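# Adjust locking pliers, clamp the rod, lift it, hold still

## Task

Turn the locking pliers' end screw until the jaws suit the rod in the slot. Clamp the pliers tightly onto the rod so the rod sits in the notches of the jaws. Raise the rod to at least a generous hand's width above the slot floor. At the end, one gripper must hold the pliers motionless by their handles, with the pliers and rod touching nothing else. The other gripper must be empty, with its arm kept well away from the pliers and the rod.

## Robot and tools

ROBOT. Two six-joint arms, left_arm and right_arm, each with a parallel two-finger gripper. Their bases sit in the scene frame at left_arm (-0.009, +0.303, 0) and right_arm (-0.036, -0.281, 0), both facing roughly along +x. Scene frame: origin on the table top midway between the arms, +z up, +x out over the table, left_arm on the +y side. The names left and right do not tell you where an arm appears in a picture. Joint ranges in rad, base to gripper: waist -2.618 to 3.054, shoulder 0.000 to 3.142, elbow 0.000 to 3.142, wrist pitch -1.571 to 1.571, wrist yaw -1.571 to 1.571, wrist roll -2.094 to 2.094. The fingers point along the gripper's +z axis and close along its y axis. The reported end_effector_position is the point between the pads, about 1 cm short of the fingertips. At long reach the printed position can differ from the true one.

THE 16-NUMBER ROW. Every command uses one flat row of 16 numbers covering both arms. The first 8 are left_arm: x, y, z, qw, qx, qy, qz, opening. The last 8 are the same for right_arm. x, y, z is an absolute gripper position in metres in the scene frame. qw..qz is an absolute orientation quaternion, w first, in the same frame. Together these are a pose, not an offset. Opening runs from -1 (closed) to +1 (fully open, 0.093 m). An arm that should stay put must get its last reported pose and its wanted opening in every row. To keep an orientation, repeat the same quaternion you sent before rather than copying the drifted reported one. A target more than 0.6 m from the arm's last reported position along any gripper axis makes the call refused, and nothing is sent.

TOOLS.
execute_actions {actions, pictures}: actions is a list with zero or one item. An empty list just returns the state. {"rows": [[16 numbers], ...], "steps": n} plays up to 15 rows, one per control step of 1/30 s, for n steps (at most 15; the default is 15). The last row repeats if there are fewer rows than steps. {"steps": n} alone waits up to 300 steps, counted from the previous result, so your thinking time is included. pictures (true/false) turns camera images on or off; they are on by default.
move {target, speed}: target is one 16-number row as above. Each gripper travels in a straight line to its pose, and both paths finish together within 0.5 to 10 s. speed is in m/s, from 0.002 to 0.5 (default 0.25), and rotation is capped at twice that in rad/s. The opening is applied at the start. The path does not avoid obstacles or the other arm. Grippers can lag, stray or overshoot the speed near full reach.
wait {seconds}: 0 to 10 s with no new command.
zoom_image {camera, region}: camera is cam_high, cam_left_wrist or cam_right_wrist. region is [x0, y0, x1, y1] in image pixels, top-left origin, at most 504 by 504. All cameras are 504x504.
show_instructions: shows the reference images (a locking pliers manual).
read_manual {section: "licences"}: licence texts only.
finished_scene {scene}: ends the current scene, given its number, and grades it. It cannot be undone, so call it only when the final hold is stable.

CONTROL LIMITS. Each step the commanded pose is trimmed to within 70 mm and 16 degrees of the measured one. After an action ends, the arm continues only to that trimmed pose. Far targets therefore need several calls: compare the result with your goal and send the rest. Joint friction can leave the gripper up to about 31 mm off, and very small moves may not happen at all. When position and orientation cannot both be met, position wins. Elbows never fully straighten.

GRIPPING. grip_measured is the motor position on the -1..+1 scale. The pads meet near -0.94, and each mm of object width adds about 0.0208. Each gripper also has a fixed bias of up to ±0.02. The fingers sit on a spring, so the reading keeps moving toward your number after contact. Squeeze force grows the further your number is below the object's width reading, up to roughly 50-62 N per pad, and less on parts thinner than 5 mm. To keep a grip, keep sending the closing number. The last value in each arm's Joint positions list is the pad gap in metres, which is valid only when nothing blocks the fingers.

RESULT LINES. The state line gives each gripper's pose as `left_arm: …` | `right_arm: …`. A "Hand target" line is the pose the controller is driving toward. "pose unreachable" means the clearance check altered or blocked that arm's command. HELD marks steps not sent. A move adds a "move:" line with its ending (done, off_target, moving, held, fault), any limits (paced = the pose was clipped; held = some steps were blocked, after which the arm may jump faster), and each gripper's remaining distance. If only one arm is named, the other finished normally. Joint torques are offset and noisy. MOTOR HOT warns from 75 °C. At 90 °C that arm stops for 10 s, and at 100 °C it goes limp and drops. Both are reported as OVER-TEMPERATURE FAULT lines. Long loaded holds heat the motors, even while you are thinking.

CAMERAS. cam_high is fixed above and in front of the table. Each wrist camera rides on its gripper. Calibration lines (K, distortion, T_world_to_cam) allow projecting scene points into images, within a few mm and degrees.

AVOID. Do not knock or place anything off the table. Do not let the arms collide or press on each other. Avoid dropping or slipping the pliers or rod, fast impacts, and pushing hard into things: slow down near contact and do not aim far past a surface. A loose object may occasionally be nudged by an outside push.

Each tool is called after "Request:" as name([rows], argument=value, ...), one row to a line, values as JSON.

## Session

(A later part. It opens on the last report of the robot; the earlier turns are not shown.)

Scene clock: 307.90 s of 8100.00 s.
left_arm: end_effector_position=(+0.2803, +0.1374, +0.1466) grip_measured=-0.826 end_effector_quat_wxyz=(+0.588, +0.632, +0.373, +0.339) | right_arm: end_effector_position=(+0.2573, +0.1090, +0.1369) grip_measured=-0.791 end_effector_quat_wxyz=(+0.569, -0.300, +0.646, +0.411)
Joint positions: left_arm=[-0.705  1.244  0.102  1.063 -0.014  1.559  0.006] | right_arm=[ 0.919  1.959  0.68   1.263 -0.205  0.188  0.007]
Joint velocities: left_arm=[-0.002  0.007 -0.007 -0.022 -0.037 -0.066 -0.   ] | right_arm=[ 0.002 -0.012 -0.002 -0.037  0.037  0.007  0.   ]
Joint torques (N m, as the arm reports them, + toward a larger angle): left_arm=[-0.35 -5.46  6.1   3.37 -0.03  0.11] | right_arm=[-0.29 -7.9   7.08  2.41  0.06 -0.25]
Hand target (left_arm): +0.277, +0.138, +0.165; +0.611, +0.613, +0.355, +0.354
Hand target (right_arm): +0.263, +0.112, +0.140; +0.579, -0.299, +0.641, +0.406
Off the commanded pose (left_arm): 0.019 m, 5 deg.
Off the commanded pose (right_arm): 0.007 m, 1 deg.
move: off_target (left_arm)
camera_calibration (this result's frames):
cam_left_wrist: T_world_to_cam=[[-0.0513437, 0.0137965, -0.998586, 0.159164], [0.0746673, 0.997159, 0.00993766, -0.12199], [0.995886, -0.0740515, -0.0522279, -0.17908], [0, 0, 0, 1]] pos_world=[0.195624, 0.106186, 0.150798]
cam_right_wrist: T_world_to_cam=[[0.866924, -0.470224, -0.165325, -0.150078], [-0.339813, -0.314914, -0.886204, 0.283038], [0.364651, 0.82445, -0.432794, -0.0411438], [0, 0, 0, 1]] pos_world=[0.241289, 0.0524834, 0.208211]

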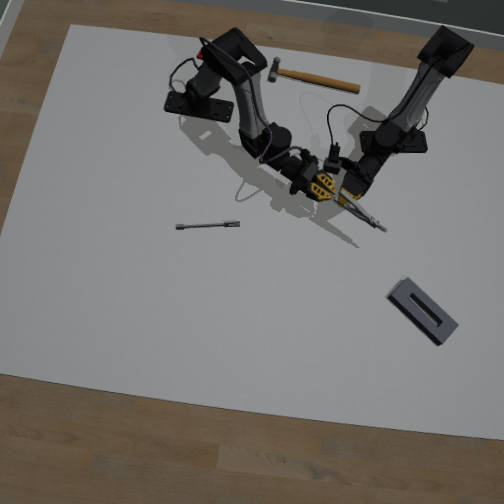

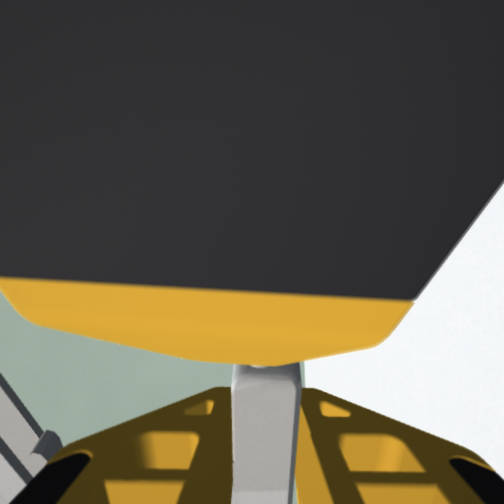

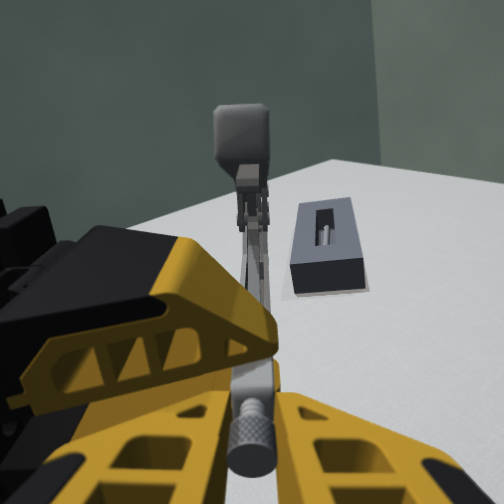

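Request:
move(target=[0.277,0.138,0.165,0.612,0.612,0.354,0.354,-0.86,0.263,0.112,0.14,0.579,-0.299,0.641,0.406,-0.5], speed=0.3)

Request:
move(target=[0.277,0.138,0.165,0.612,0.612,0.354,0.354,-0.86,0.19,-0.01,0.14,0.579,-0.299,0.641,0.406,-0.5], speed=0.1)

Request:
move(target=[0.516,0.392,0.215,0.638,-0.304,0.638,0.304,-0.86,0.19,-0.01,0.14,0.638,-0.304,0.638,0.304,-1], speed=0.2)

Request:
move(target=[0.518,0.39,0.18,0.638,-0.304,0.638,0.304,-0.86,0.27,0.09,0.14,0.638,-0.304,0.638,0.304,-1], speed=0.08)

Request:
zoom_image(camera="cam_right_wrist", region=[180,150,300,290])

Scene clock: 312.83 s of 8100.00 s.
left_arm: end_effector_position=(+0.2805, +0.1373, +0.1498) grip_measured=-0.826 end_effector_quat_wxyz=(+0.592, +0.628, +0.371, +0.341) | right_arm: end_effector_position=(+0.2581, +0.1086, +0.1369) grip_measured=-0.501 end_effector_quat_wxyz=(+0.571, -0.300, +0.646, +0.408)
Joint positions: left_arm=[-0.705  1.244  0.102  1.076 -0.014  1.559  0.006] | right_arm=[ 0.919  1.959  0.68   1.263 -0.2    0.183  0.021]
Joint velocities: left_arm=[-0.012 -0.012 -0.002  0.007  0.007 -0.007  0.   ] | right_arm=[ 0.002  0.007 -0.022 -0.007  0.007  0.066 -0.   ]
Joint torques (N m, as the arm reports them, + toward a larger angle): left_arm=[-0.36 -5.55  5.99  3.23 -0.05  0.06] | right_arm=[-0.26 -7.93  7.09  2.5  -0.02 -0.24]
Hand target (left_arm): +0.277, +0.138, +0.165; +0.611, +0.612, +0.355, +0.354
Hand target (right_arm): +0.263, +0.112, +0.140; +0.579, -0.299, +0.641, +0.406
Off the commanded pose (left_arm): 0.016 m, 4 deg.
Off the commanded pose (right_arm): 0.007 m, 1 deg.
move: off_target (left_arm)
camera_calibration (this result's frames):
cam_left_wrist: T_world_to_cam=[[-0.0401529, 0.00726819, -0.999167, 0.160151], [0.0745878, 0.997205, 0.00425651, -0.121055], [0.996406, -0.0743548, -0.0405828, -0.180969], [0, 0, 0, 1]] pos_world=[0.195778, 0.106097, 0.153189]
cam_right_wrist: T_world_to_cam=[[0.865441, -0.474908, -0.159606, -0.150793], [-0.336877, -0.315797, -0.88701, 0.282603], [0.370845, 0.821422, -0.433289, -0.0422745], [0, 0, 0, 1]] pos_world=[0.241382, 0.0523575, 0.208287]

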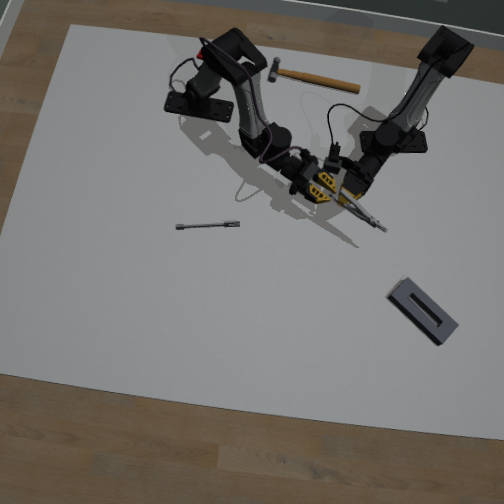

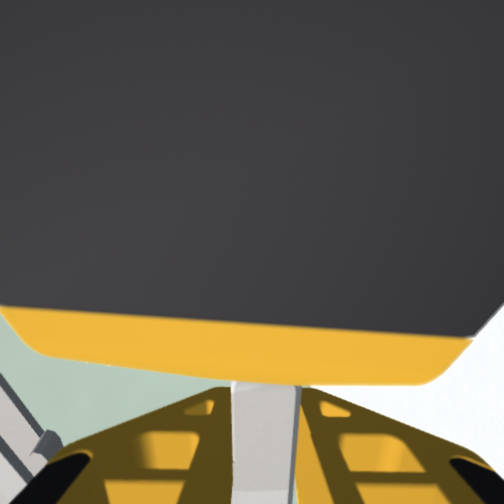

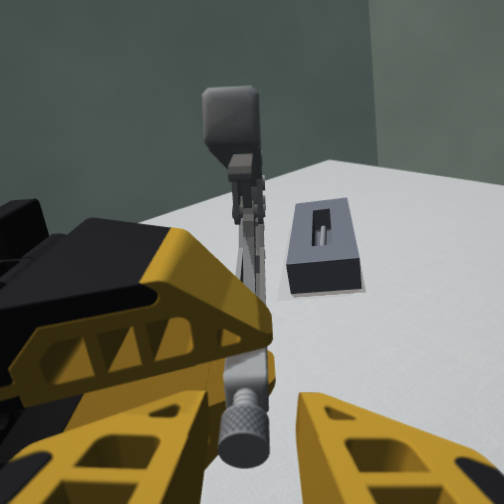

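Scene clock: 314.60 s of 8100.00 s.
left_arm: end_effector_position=(+0.2805, +0.1372, +0.1500) grip_measured=-0.826 end_effector_quat_wxyz=(+0.593, +0.628, +0.371, +0.341) | right_arm: end_effector_position=(+0.1938, -0.0073, +0.1332) grip_measured=-0.501 end_effector_quat_wxyz=(+0.568, -0.297, +0.653, +0.404)
Joint positions: left_arm=[-0.705  1.244  0.102  1.077 -0.013  1.559  0.006] | right_arm=[ 0.786  1.621  0.16   1.431 -0.322  0.183  0.021]
Joint velocities: left_arm=[ 0.012  0.007  0.007  0.007  0.051 -0.022  0.   ] | right_arm=[ 0.012 -0.007  0.007 -0.037 -0.022  0.037  0.002]
Joint torques (N m, as the arm reports them, + toward a larger angle): left_arm=[-0.28 -5.35  6.15  3.22 -0.05  0.11] | right_arm=[-0.85 -6.95  3.35  2.68 -0.1  -0.21]
Hand target (left_arm): +0.277, +0.138, +0.165; +0.611, +0.612, +0.355, +0.354
Hand target (right_arm): +0.192, -0.011, +0.141; +0.579, -0.298, +0.641, +0.407
Off the commanded pose (left_arm): 0.015 m, 4 deg.
Off the commanded pose (right_arm): 0.008 m, 2 deg.
move: off_target (left_arm)
camera_calibration (this result's frames):
cam_left_wrist: T_world_to_cam=[[-0.0391849, 0.00667932, -0.99921, 0.160242], [0.0753432, 0.997151, 0.0037109, -0.121055], [0.996387, -0.0751382, -0.0395765, -0.180957], [0, 0, 0, 1]] pos_world=[0.195703, 0.106043, 0.153403]
cam_right_wrist: T_world_to_cam=[[0.858319, -0.485494, -0.166083, -0.148632], [-0.351018, -0.319471, -0.880185, 0.222922], [0.374266, 0.813777, -0.444625, 0.0759421], [0, 0, 0, 1]] pos_world=[0.1774, -0.0627428, 0.205293]

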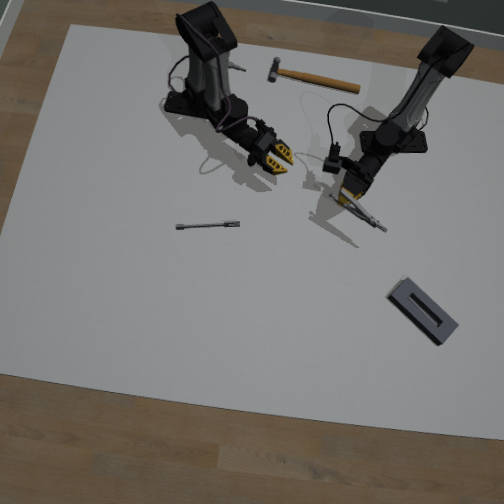

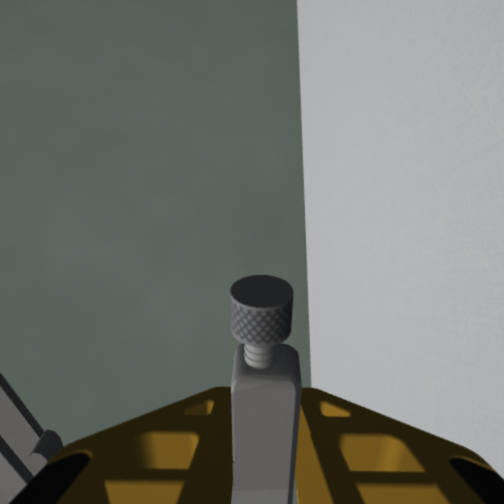

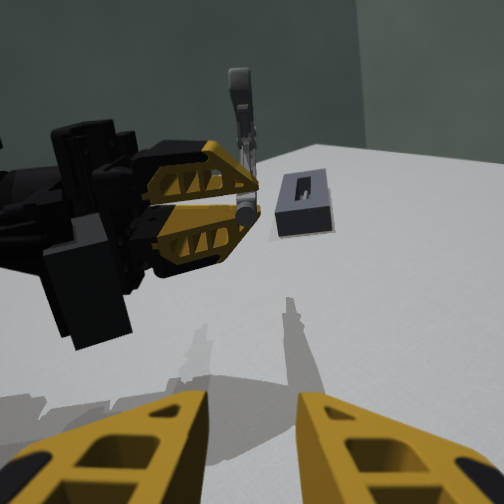

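Scene clock: 320.37 s of 8100.00 s.
left_arm: end_effector_position=(+0.5086, +0.3917, +0.2027) grip_measured=-0.824 end_effector_quat_wxyz=(+0.625, -0.285, +0.656, +0.314) | right_arm: end_effector_position=(+0.1939, -0.0080, +0.1317) grip_measured=-0.980 end_effector_quat_wxyz=(+0.627, -0.307, +0.649, +0.301)
Joint positions: left_arm=[-0.276  2.002  1.155  0.807 -0.975  0.023  0.006] | right_arm=[ 0.918  1.611  0.14   1.44  -0.034  0.006  0.   ]
Joint velocities: left_arm=[ 0.007  0.007 -0.002 -0.066 -0.037 -0.051 -0.   ] | right_arm=[-0.037 -0.012 -0.017  0.007 -0.066 -0.081  0.   ]
Joint torques (N m, as the arm reports them, + toward a larger angle): left_arm=[  0.33 -12.37  11.73   2.37  -0.2   -0.03] | right_arm=[ 0.41 -6.78  3.31  2.72 -0.01 -0.21]
Hand target (left_arm): +0.512, +0.396, +0.215; +0.636, -0.299, +0.641, +0.310
Hand target (right_arm): +0.190, -0.010, +0.140; +0.638, -0.305, +0.639, +0.303
Off the commanded pose (left_arm): 0.014 m, 4 deg.
Off the commanded pose (right_arm): 0.009 m, 2 deg.
move: off_target (left_arm)
camera_calibration (this result's frames):
cam_left_wrist: T_world_to_cam=[[0.783073, -0.61957, -0.0541237, -0.144329], [-0.313467, -0.318026, -0.894761, 0.502805], [0.537155, 0.717629, -0.443252, -0.382176], [0, 0, 0, 1]] pos_world=[0.47592, 0.344743, 0.272678]
cam_right_wrist: T_world_to_cam=[[0.786324, -0.61754, 0.0184036, -0.160762], [-0.268849, -0.368846, -0.88976, 0.206363], [0.55625, 0.694692, -0.456057, 0.041094], [0, 0, 0, 1]] pos_world=[0.159033, -0.0517083, 0.205314]

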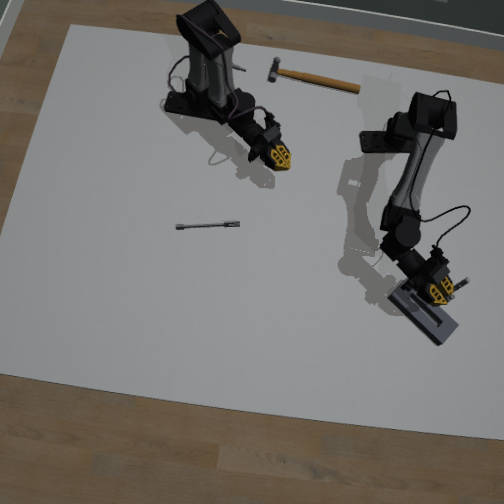

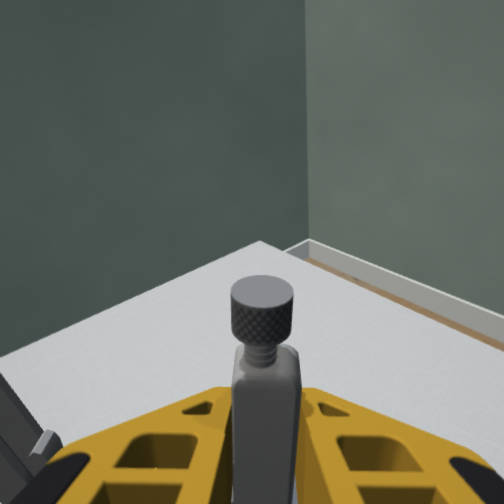

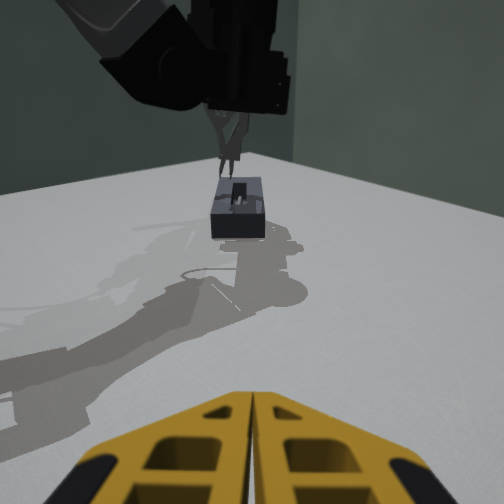

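Scene clock: 322.30 s of 8100.00 s.
left_arm: end_effector_position=(+0.5133, +0.3929, +0.1797) grip_measured=-0.824 end_effector_quat_wxyz=(+0.632, -0.300, +0.644, +0.310) | right_arm: end_effector_position=(+0.2674, +0.0859, +0.1410) grip_measured=-0.980 end_effector_quat_wxyz=(+0.639, -0.302, +0.637, +0.307)
Joint positions: left_arm=[-0.276  2.086  1.155  0.914 -0.992  0.007  0.006] | right_arm=[ 0.938  1.928  0.619  1.315 -0.014  0.006  0.   ]
Joint velocities: left_arm=[-0.002 -0.002  0.012 -0.022  0.037 -0.051  0.   ] | right_arm=[-0.007 -0.017 -0.007 -0.022  0.007  0.095  0.   ]
Joint torques (N m, as the arm reports them, + toward a larger angle): left_arm=[ -0.57 -11.26  10.05   2.33  -0.14  -0.07] | right_arm=[ 0.36 -7.44  6.74  2.31  0.01 -0.2 ]
Hand target (left_arm): +0.518, +0.390, +0.180; +0.638, -0.304, +0.639, +0.304
Hand target (right_arm): +0.269, +0.091, +0.139; +0.638, -0.304, +0.638, +0.304
Off the commanded pose (left_arm): 0.006 m, 1 deg.
Off the commanded pose (right_arm): 0.005 m, 0 deg.
move: done
camera_calibration (this result's frames):
cam_left_wrist: T_world_to_cam=[[0.795035, -0.606268, -0.0189536, -0.166262], [-0.276241, -0.334079, -0.901156, 0.472417], [0.54001, 0.721686, -0.433081, -0.400616], [0, 0, 0, 1]] pos_world=[0.479022, 0.346144, 0.24907]
cam_right_wrist: T_world_to_cam=[[0.786088, -0.617787, 0.0201363, -0.160835], [-0.246772, -0.343534, -0.906139, 0.263205], [0.566718, 0.707336, -0.4225, -0.0693778], [0, 0, 0, 1]] pos_world=[0.2307, 0.0401314, 0.212427]

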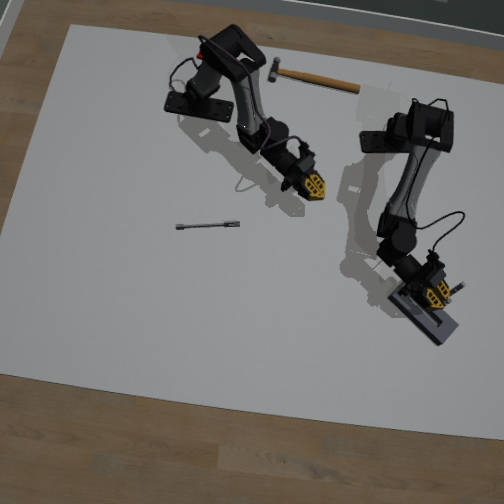

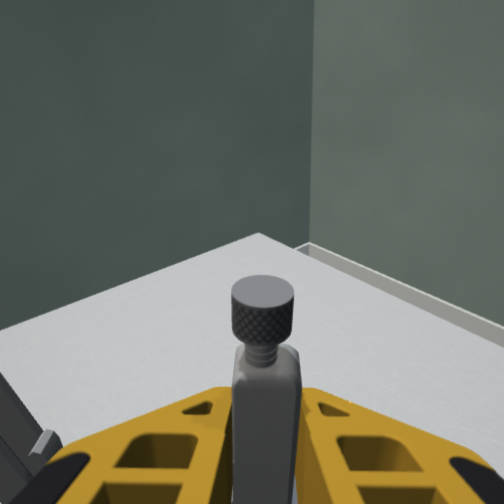

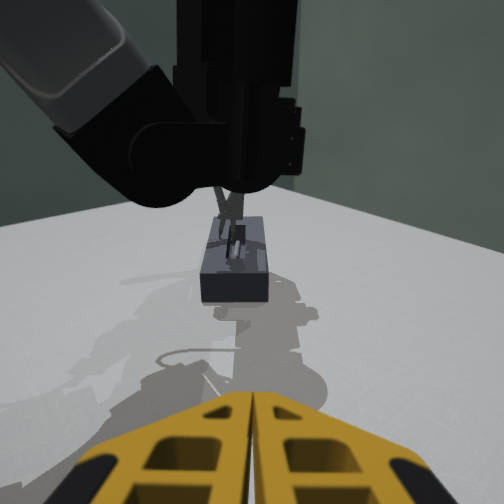

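Region (180, 150, 300, 290) of cam_right_wrist's 504x504 image, scaled by 3.600, with more detail than that image has; it fills the left 432 columns of this view, and the rest is white.

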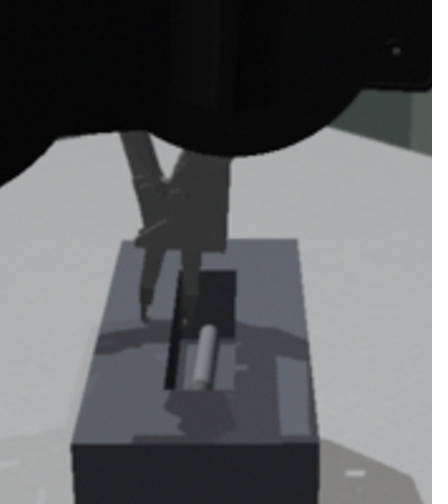

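Request:
move(target=[0.528,0.382,0.195,0.640,-0.308,0.636,0.300,-0.86,0.27,0.09,0.14,0.638,-0.304,0.638,0.304,-1], speed=0.02)

Request:
zoom_image(camera="cam_right_wrist", region=[180,150,300,290])

Scene clock: 326.47 s of 8100.00 s.
left_arm: end_effector_position=(+0.5218, +0.3869, +0.1891) grip_measured=-0.824 end_effector_quat_wxyz=(+0.631, -0.302, +0.646, +0.307) | right_arm: end_effector_position=(+0.2674, +0.0858, +0.1395) grip_measured=-0.980 end_effector_quat_wxyz=(+0.637, -0.302, +0.639, +0.306)
Joint positions: left_arm=[-0.288  2.086  1.212  0.845 -1.001 -0.009  0.006] | right_arm=[ 0.938  1.928  0.619  1.309 -0.014  0.006  0.   ]
Joint velocities: left_arm=[-0.007 -0.017  0.012 -0.095 -0.081 -0.037 -0.   ] | right_arm=[ 0.012 -0.002  0.002 -0.037 -0.11  -0.007  0.   ]
Joint torques (N m, as the arm reports them, + toward a larger angle): left_arm=[ -0.78 -12.13  11.5    2.34  -0.21  -0.02] | right_arm=[-0.07 -7.92  6.7   2.34 -0.04 -0.21]
Hand target (left_arm): +0.527, +0.382, +0.195; +0.640, -0.308, +0.636, +0.300
Hand target (right_arm): +0.270, +0.090, +0.140; +0.638, -0.304, +0.638, +0.304
Off the commanded pose (left_arm): 0.010 m, 2 deg.
Off the commanded pose (right_arm): 0.005 m, 0 deg.
move: done
camera_calibration (this result's frames):
cam_left_wrist: T_world_to_cam=[[0.79377, -0.608068, -0.0135303, -0.176144], [-0.276564, -0.341034, -0.898447, 0.48357], [0.541703, 0.716903, -0.438873, -0.394775], [0, 0, 0, 1]] pos_world=[0.487407, 0.340821, 0.258823]
cam_right_wrist: T_world_to_cam=[[0.785931, -0.617992, 0.0199566, -0.160785], [-0.250443, -0.347678, -0.903548, 0.26284], [0.565324, 0.705128, -0.428023, -0.068673], [0, 0, 0, 1]] pos_world=[0.231015, 0.0404433, 0.211304]

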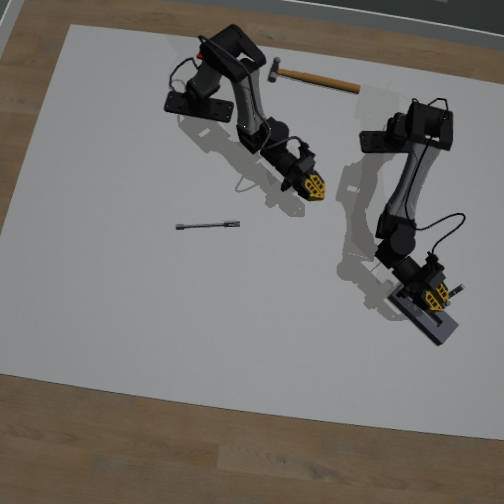

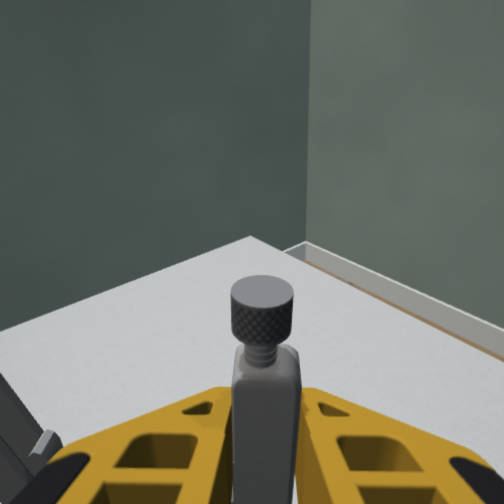

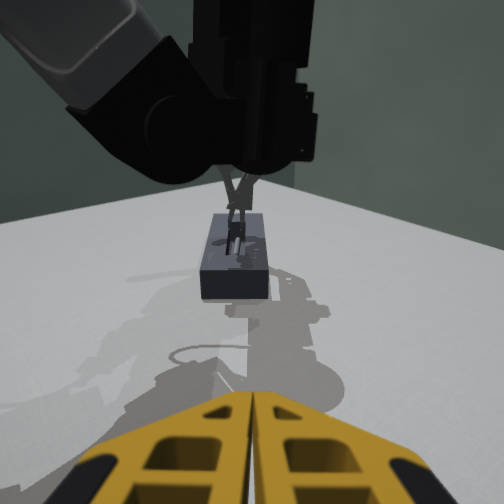

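Region (180, 150, 300, 290) of cam_right_wrist's 504x504 image, scaled by 3.600, with more detail than that image has; it fills the left 432 columns of this view, and the rest is white.

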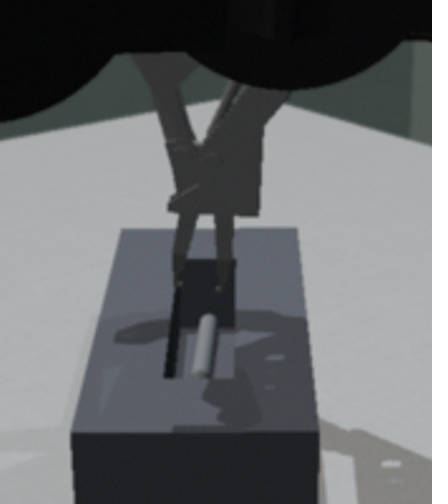

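Request:
move(target=[0.526,0.385,0.175,0.640,-0.308,0.636,0.300,-0.86,0.27,0.09,0.14,0.638,-0.304,0.638,0.304,-1], speed=0.015)

Request:
zoom_image(camera="cam_right_wrist", region=[180,150,300,290])

Scene clock: 330.30 s of 8100.00 s.
left_arm: end_effector_position=(+0.5249, +0.3867, +0.1719) grip_measured=-0.824 end_effector_quat_wxyz=(+0.628, -0.301, +0.648, +0.309) | right_arm: end_effector_position=(+0.2674, +0.0858, +0.1394) grip_measured=-0.980 end_effector_quat_wxyz=(+0.637, -0.302, +0.640, +0.306)
Joint positions: left_arm=[-0.288  2.133  1.212  0.883 -1.003 -0.011  0.006] | right_arm=[ 0.938  1.928  0.619  1.308 -0.014  0.006  0.   ]
Joint velocities: left_arm=[ 0.012 -0.002 -0.012  0.037 -0.022 -0.037 -0.001] | right_arm=[-0.027  0.012 -0.002  0.037 -0.051 -0.037  0.   ]
Joint torques (N m, as the arm reports them, + toward a larger angle): left_arm=[ -0.47 -12.8    8.4    2.62  -0.12  -0.03] | right_arm=[-0.04 -7.95  6.74  2.34 -0.03 -0.21]
Hand target (left_arm): +0.526, +0.385, +0.175; +0.640, -0.308, +0.637, +0.300
Hand target (right_arm): +0.270, +0.090, +0.140; +0.638, -0.304, +0.638, +0.304
Off the commanded pose (left_arm): 0.004 m, 2 deg.
Off the commanded pose (right_arm): 0.005 m, 0 deg.
move: done
camera_calibration (this result's frames):
cam_left_wrist: T_world_to_cam=[[0.794823, -0.606528, -0.0195013, -0.179049], [-0.282729, -0.341684, -0.896279, 0.472008], [0.536955, 0.717897, -0.443062, -0.401052], [0, 0, 0, 1]] pos_world=[0.491109, 0.340594, 0.241869]
cam_right_wrist: T_world_to_cam=[[0.785936, -0.617987, 0.0199455, -0.160783], [-0.250664, -0.347943, -0.903384, 0.262816], [0.565219, 0.705002, -0.428367, -0.0686258], [0, 0, 0, 1]] pos_world=[0.231032, 0.0404643, 0.211233]

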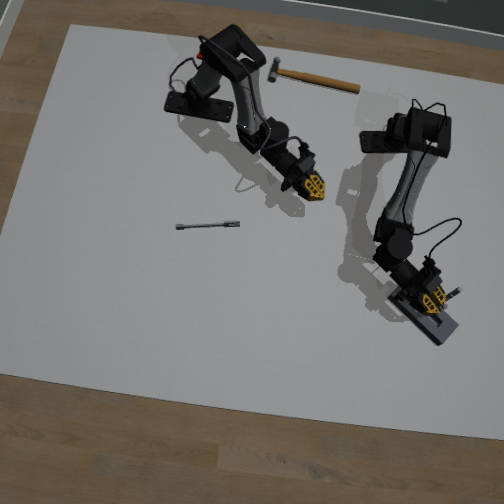

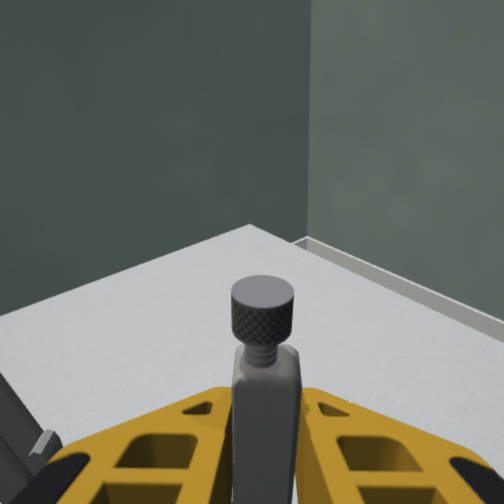

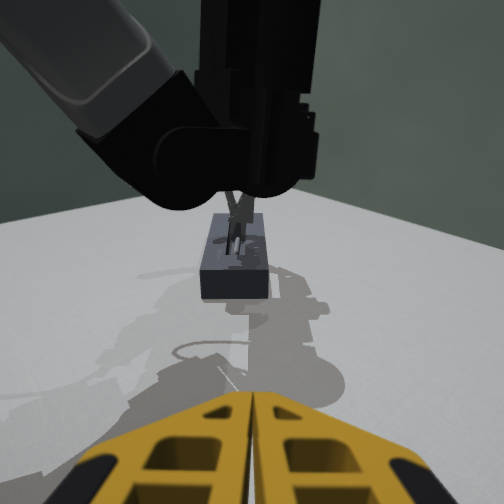

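Region (180, 150, 300, 290) of cam_right_wrist's 504x504 image, scaled by 3.600, with more detail than that image has; it fills the left 432 columns of this view, and the rest is white.

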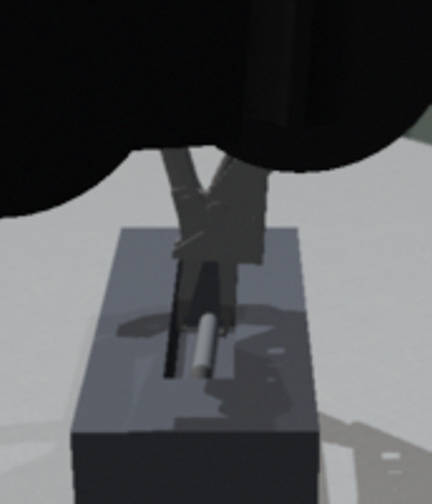

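Astride. Lower.

Request:
move(target=[0.524,0.387,0.148,0.640,-0.308,0.636,0.300,-0.86,0.27,0.09,0.14,0.638,-0.304,0.638,0.304,-1], speed=0.015)

Request:
move(target=[0.524,0.387,0.15,0.638,-0.304,0.638,0.304,-0.35,0.27,0.09,0.14,0.638,-0.304,0.638,0.304,-1], speed=0.02)

Request:
zoom_image(camera="cam_right_wrist", region=[180,150,300,290])

Scene clock: 334.90 s of 8100.00 s.
left_arm: end_effector_position=(+0.5247, +0.3891, +0.1561) grip_measured=-0.824 end_effector_quat_wxyz=(+0.631, -0.313, +0.637, +0.314) | right_arm: end_effector_position=(+0.2674, +0.0858, +0.1393) grip_measured=-0.980 end_effector_quat_wxyz=(+0.637, -0.302, +0.640, +0.306)
Joint positions: left_arm=[-0.288  2.192  1.212  0.967 -1.029 -0.006  0.006] | right_arm=[ 0.938  1.928  0.619  1.308 -0.014  0.006  0.   ]
Joint velocities: left_arm=[-0.007  0.002  0.027 -0.007  0.007  0.022  0.001] | right_arm=[ 0.012  0.007 -0.007 -0.007 -0.007  0.037  0.   ]
Joint torques (N m, as the arm reports them, + toward a larger angle): left_arm=[ -0.36 -12.67   5.15   2.68   0.19  -0.14] | right_arm=[-0.05 -7.96  6.73  2.33 -0.06 -0.2 ]
Hand target (left_arm): +0.524, +0.387, +0.148; +0.639, -0.309, +0.637, +0.300
Hand target (right_arm): +0.270, +0.090, +0.140; +0.638, -0.304, +0.638, +0.304
Off the commanded pose (left_arm): 0.008 m, 2 deg.
Off the commanded pose (right_arm): 0.005 m, 0 deg.
move: done
camera_calibration (this result's frames):
cam_left_wrist: T_world_to_cam=[[0.810711, -0.585443, -0.00195134, -0.197067], [-0.253726, -0.348347, -0.902373, 0.446972], [0.527608, 0.732059, -0.430951, -0.41214], [0, 0, 0, 1]] pos_world=[0.490621, 0.342041, 0.225339]
cam_right_wrist: T_world_to_cam=[[0.78594, -0.617981, 0.0199344, -0.160782], [-0.250885, -0.348207, -0.903221, 0.262791], [0.565115, 0.704877, -0.428712, -0.0685785], [0, 0, 0, 1]] pos_world=[0.23105, 0.0404852, 0.211163]

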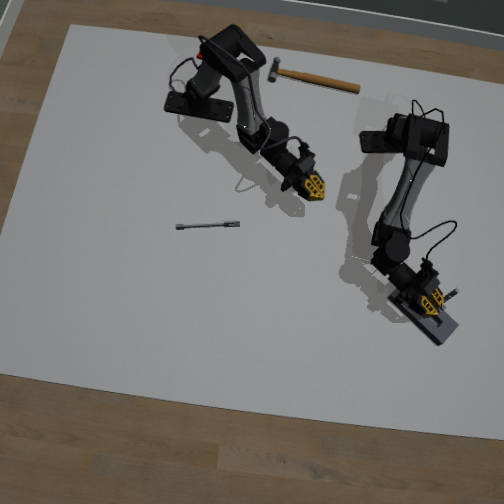

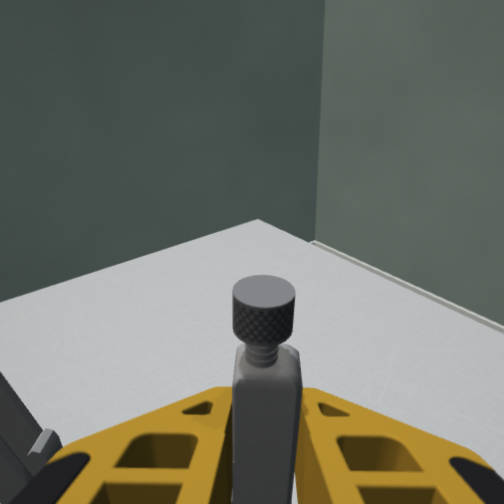

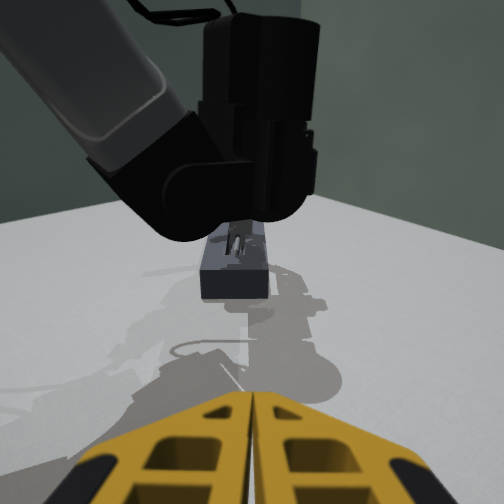

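Scene clock: 335.87 s of 8100.00 s.
left_arm: end_effector_position=(+0.5272, +0.3871, +0.1616) grip_measured=-0.351 end_effector_quat_wxyz=(+0.644, -0.313, +0.630, +0.302) | right_arm: end_effector_position=(+0.2674, +0.0858, +0.1393) grip_measured=-0.980 end_effector_quat_wxyz=(+0.637, -0.302, +0.640, +0.306)
Joint positions: left_arm=[-0.288  2.192  1.212  1.001 -1.011 -0.006  0.028] | right_arm=[ 0.938  1.928  0.619  1.308 -0.014  0.006  0.   ]
Joint velocities: left_arm=[-0.007 -0.017  0.017  0.037 -0.051  0.007 -0.002] | right_arm=[-0.017 -0.012 -0.002 -0.007 -0.022 -0.066  0.   ]
Joint torques (N m, as the arm reports them, + toward a larger angle): left_arm=[ -0.2  -13.23   5.09   2.29   0.01   0.09] | right_arm=[-0.06 -7.9   6.7   2.33 -0.03 -0.2 ]
Hand target (left_arm): +0.524, +0.387, +0.150; +0.638, -0.304, +0.638, +0.304
Hand target (right_arm): +0.270, +0.090, +0.140; +0.638, -0.304, +0.638, +0.304
Off the commanded pose (left_arm): 0.012 m, 2 deg.
Off the commanded pose (right_arm): 0.005 m, 0 deg.
move: off_target (left_arm)
camera_calibration (this result's frames):
cam_left_wrist: T_world_to_cam=[[0.799218, -0.600451, 0.0266428, -0.192933], [-0.230193, -0.346739, -0.909276, 0.439987], [0.555214, 0.720577, -0.415339, -0.422276], [0, 0, 0, 1]] pos_world=[0.489931, 0.340996, 0.229823]
cam_right_wrist: T_world_to_cam=[[0.78594, -0.617981, 0.0199344, -0.160782], [-0.250885, -0.348207, -0.903221, 0.262791], [0.565115, 0.704877, -0.428712, -0.0685785], [0, 0, 0, 1]] pos_world=[0.23105, 0.0404852, 0.211163]

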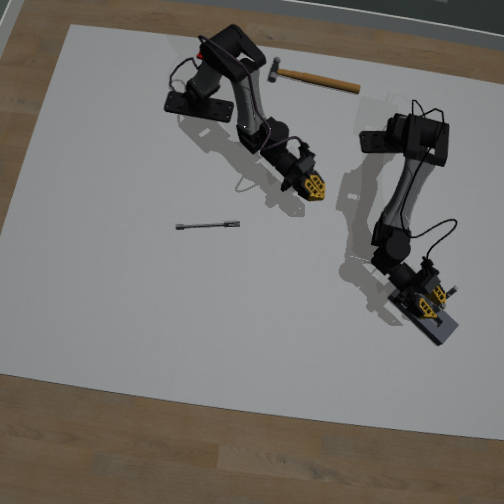

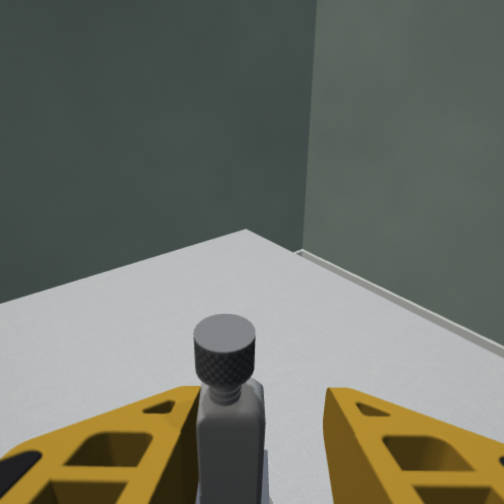

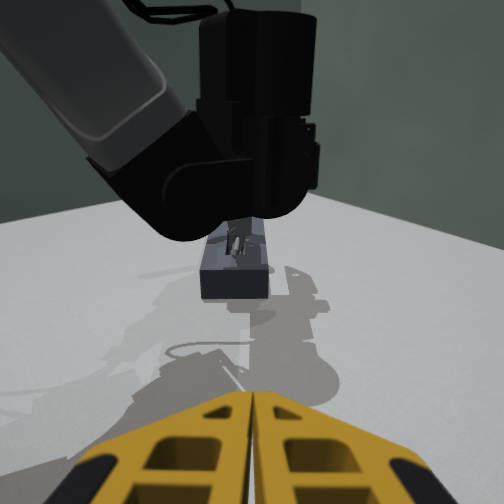

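Region (180, 150, 300, 290) of cam_right_wrist's 504x504 image, scaled by 3.600, with more detail than that image has; it fills the left 432 columns of this view, and the rest is white.

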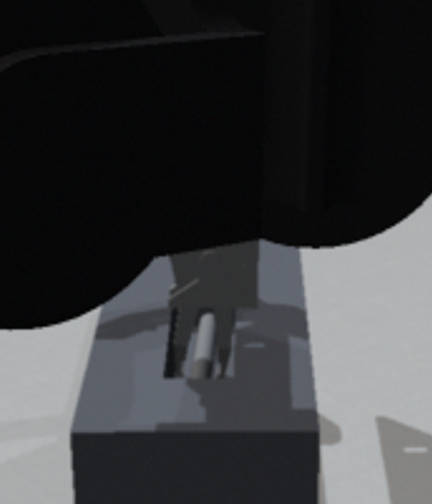

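Request:
move(target=[0.516,0.394,0.24,0.638,-0.304,0.638,0.304,-0.35,0.27,0.09,0.14,0.638,-0.304,0.638,0.304,-1], speed=0.06)

Request:
move(target=[0.488,0.413,0.225,0.638,-0.304,0.638,0.304,1,0.27,0.09,0.14,0.638,-0.304,0.638,0.304,-1], speed=0.05)

Request:
move(target=[0.488,0.413,0.18,0.638,-0.304,0.638,0.304,1,0.27,0.09,0.14,0.638,-0.304,0.638,0.304,-1], speed=0.04)

Scene clock: 342.87 s of 8100.00 s.
left_arm: end_effector_position=(+0.5120, +0.3903, +0.2254) grip_measured=-0.351 end_effector_quat_wxyz=(+0.632, -0.300, +0.646, +0.307) | right_arm: end_effector_position=(+0.2674, +0.0858, +0.1393) grip_measured=-0.980 end_effector_quat_wxyz=(+0.637, -0.302, +0.640, +0.306)
Joint positions: left_arm=[-0.281  1.977  1.212  0.74  -0.991 -0.003  0.028] | right_arm=[ 0.938  1.928  0.619  1.308 -0.014  0.006  0.   ]
Joint velocities: left_arm=[-0.012  0.012 -0.002 -0.022 -0.007 -0.007 -0.   ] | right_arm=[-0.007 -0.022 -0.017 -0.007 -0.051  0.007  0.   ]
Joint torques (N m, as the arm reports them, + toward a larger angle): left_arm=[  0.24 -13.72  11.88   2.03  -0.06   0.1 ] | right_arm=[-0.09 -7.91  6.71  2.34 -0.05 -0.2 ]
Hand target (left_arm): +0.514, +0.394, +0.240; +0.639, -0.304, +0.638, +0.304
Hand target (right_arm): +0.270, +0.090, +0.140; +0.638, -0.304, +0.638, +0.304
Off the commanded pose (left_arm): 0.016 m, 1 deg.
Off the commanded pose (right_arm): 0.005 m, 0 deg.
move: off_target (left_arm)
camera_calibration (this result's frames):
cam_left_wrist: T_world_to_cam=[[0.791399, -0.611112, -0.015141, -0.16299], [-0.277885, -0.337583, -0.899343, 0.514221], [0.544488, 0.715946, -0.436982, -0.37747], [0, 0, 0, 1]] pos_world=[0.477412, 0.344235, 0.295046]
cam_right_wrist: T_world_to_cam=[[0.78594, -0.617981, 0.0199344, -0.160782], [-0.250885, -0.348207, -0.903221, 0.262791], [0.565115, 0.704877, -0.428712, -0.0685785], [0, 0, 0, 1]] pos_world=[0.23105, 0.0404852, 0.211163]

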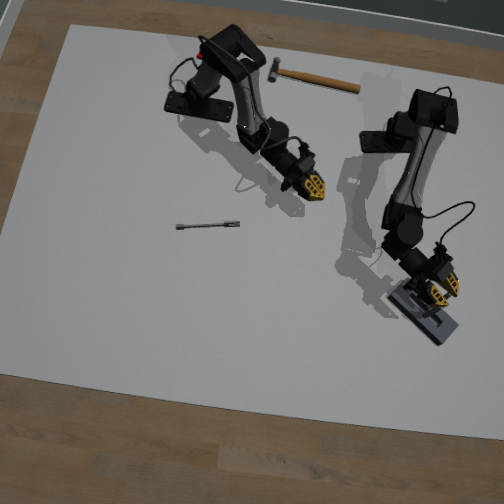

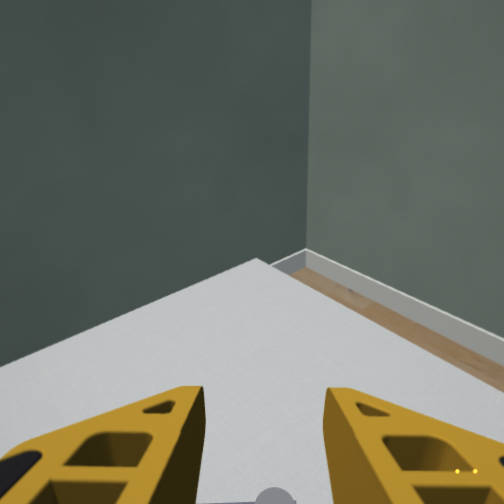

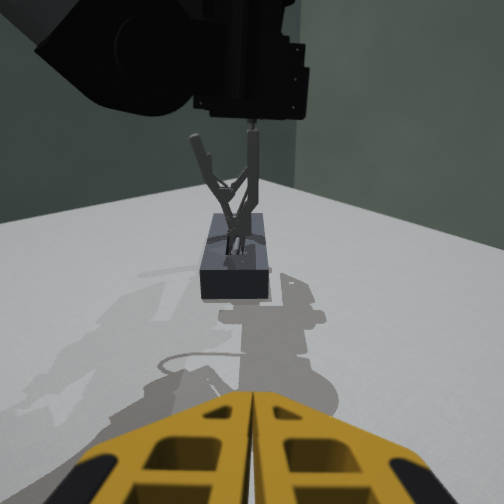

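Scene clock: 343.83 s of 8100.00 s.
left_arm: end_effector_position=(+0.4930, +0.4096, +0.2271) grip_measured=+1.000 end_effector_quat_wxyz=(+0.640, -0.306, +0.637, +0.303) | right_arm: end_effector_position=(+0.2674, +0.0858, +0.1393) grip_measured=-0.980 end_effector_quat_wxyz=(+0.637, -0.302, +0.640, +0.306)
Joint positions: left_arm=[-0.239  1.918  1.112  0.809 -0.953 -0.003  0.093] | right_arm=[ 0.938  1.928  0.619  1.308 -0.014  0.006  0.   ]
Joint velocities: left_arm=[-0.012 -0.007 -0.007  0.007 -0.051 -0.037  0.   ] | right_arm=[ 0.007 -0.002 -0.007 -0.022 -0.007  0.022  0.   ]
Joint torques (N m, as the arm reports them, + toward a larger angle): left_arm=[  0.25 -13.27   6.13   2.34  -0.04   0.12] | right_arm=[-0.05 -7.92  6.74  2.33 -0.04 -0.2 ]
Hand target (left_arm): +0.488, +0.413, +0.225; +0.639, -0.304, +0.638, +0.305
Hand target (right_arm): +0.270, +0.090, +0.140; +0.638, -0.304, +0.638, +0.304
Off the commanded pose (left_arm): 0.006 m, 0 deg.
Off the commanded pose (right_arm): 0.005 m, 0 deg.
move: done
camera_calibration (this result's frames):
cam_left_wrist: T_world_to_cam=[[0.794276, -0.607493, 0.00881463, -0.144484], [-0.250975, -0.341285, -0.905835, 0.506701], [0.553297, 0.717271, -0.42354, -0.38815], [0, 0, 0, 1]] pos_world=[0.456692, 0.363565, 0.295864]
cam_right_wrist: T_world_to_cam=[[0.78594, -0.617981, 0.0199344, -0.160782], [-0.250885, -0.348207, -0.903221, 0.262791], [0.565115, 0.704877, -0.428712, -0.0685785], [0, 0, 0, 1]] pos_world=[0.23105, 0.0404852, 0.211163]

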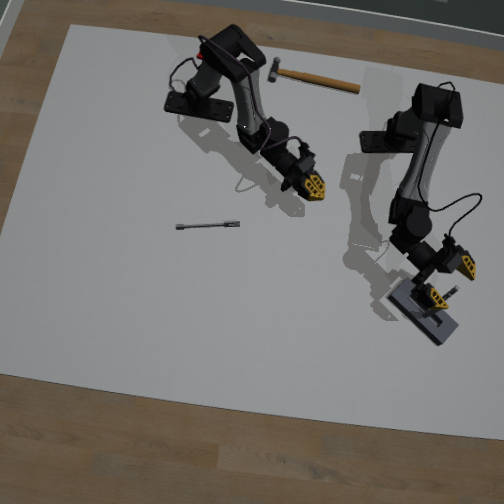

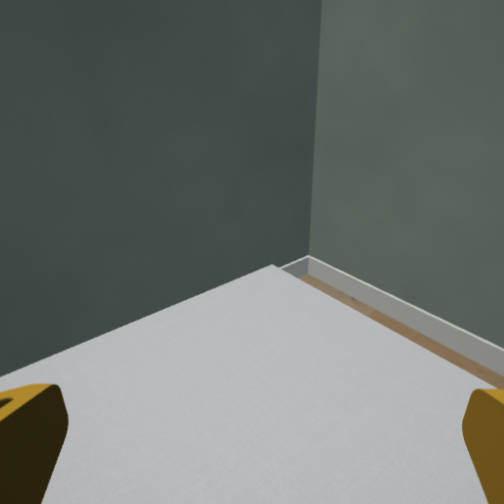

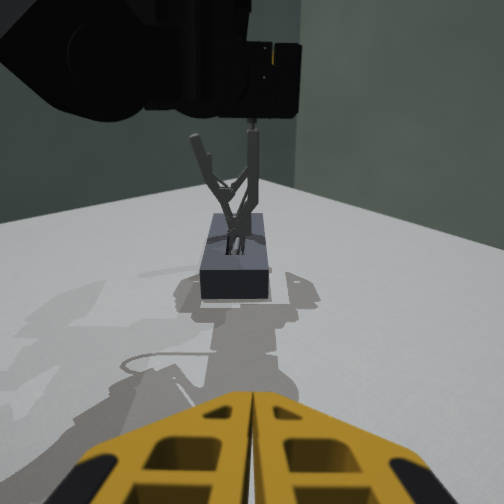

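Scene clock: 345.33 s of 8100.00 s.
left_arm: end_effector_position=(+0.4917, +0.4094, +0.1945) grip_measured=+1.000 end_effector_quat_wxyz=(+0.647, -0.309, +0.630, +0.298) | right_arm: end_effector_position=(+0.2674, +0.0858, +0.1393) grip_measured=-0.980 end_effector_quat_wxyz=(+0.637, -0.302, +0.640, +0.306)
Joint positions: left_arm=[-0.239  1.997  1.05   0.973 -0.95  -0.003  0.093] | right_arm=[ 0.938  1.928  0.619  1.308 -0.014  0.006  0.   ]
Joint velocities: left_arm=[ 0.002 -0.007 -0.012  0.066  0.051 -0.081  0.   ] | right_arm=[-0.007 -0.017 -0.012 -0.022 -0.007  0.007  0.   ]
Joint torques (N m, as the arm reports them, + toward a larger angle): left_arm=[  0.34 -10.64   5.68   2.25  -0.05   0.08] | right_arm=[-0.07 -7.92  6.72  2.33 -0.05 -0.2 ]
Hand target (left_arm): +0.489, +0.413, +0.180; +0.638, -0.304, +0.639, +0.304
Hand target (right_arm): +0.270, +0.090, +0.140; +0.638, -0.304, +0.638, +0.304
Off the commanded pose (left_arm): 0.015 m, 2 deg.
Off the commanded pose (right_arm): 0.005 m, 0 deg.
move: off_target (left_arm)
camera_calibration (this result's frames):
cam_left_wrist: T_world_to_cam=[[0.791768, -0.61019, 0.0277709, -0.144701], [-0.231393, -0.341705, -0.910876, 0.468286], [0.565297, 0.714776, -0.411745, -0.408252], [0, 0, 0, 1]] pos_world=[0.453712, 0.363529, 0.262473]
cam_right_wrist: T_world_to_cam=[[0.78594, -0.617981, 0.0199344, -0.160782], [-0.250885, -0.348207, -0.903221, 0.262791], [0.565115, 0.704877, -0.428712, -0.0685785], [0, 0, 0, 1]] pos_world=[0.23105, 0.0404852, 0.211163]

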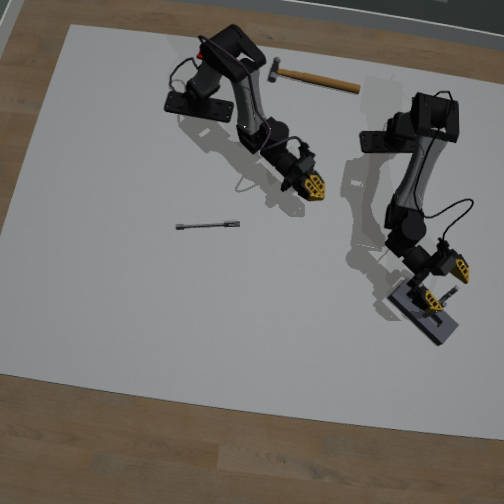

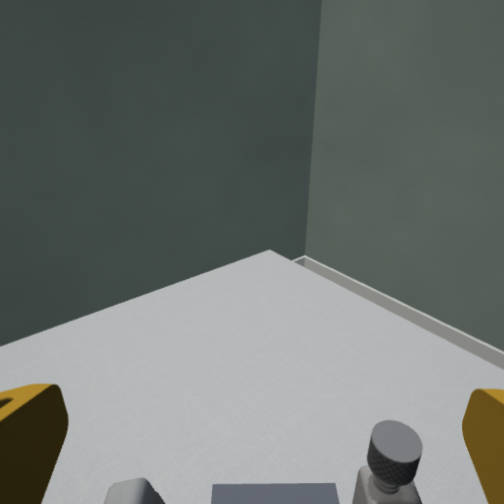

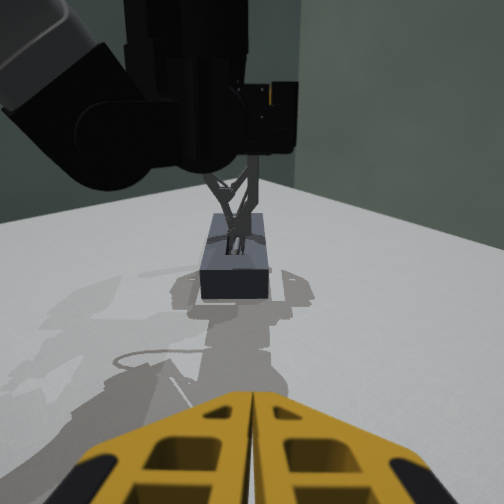

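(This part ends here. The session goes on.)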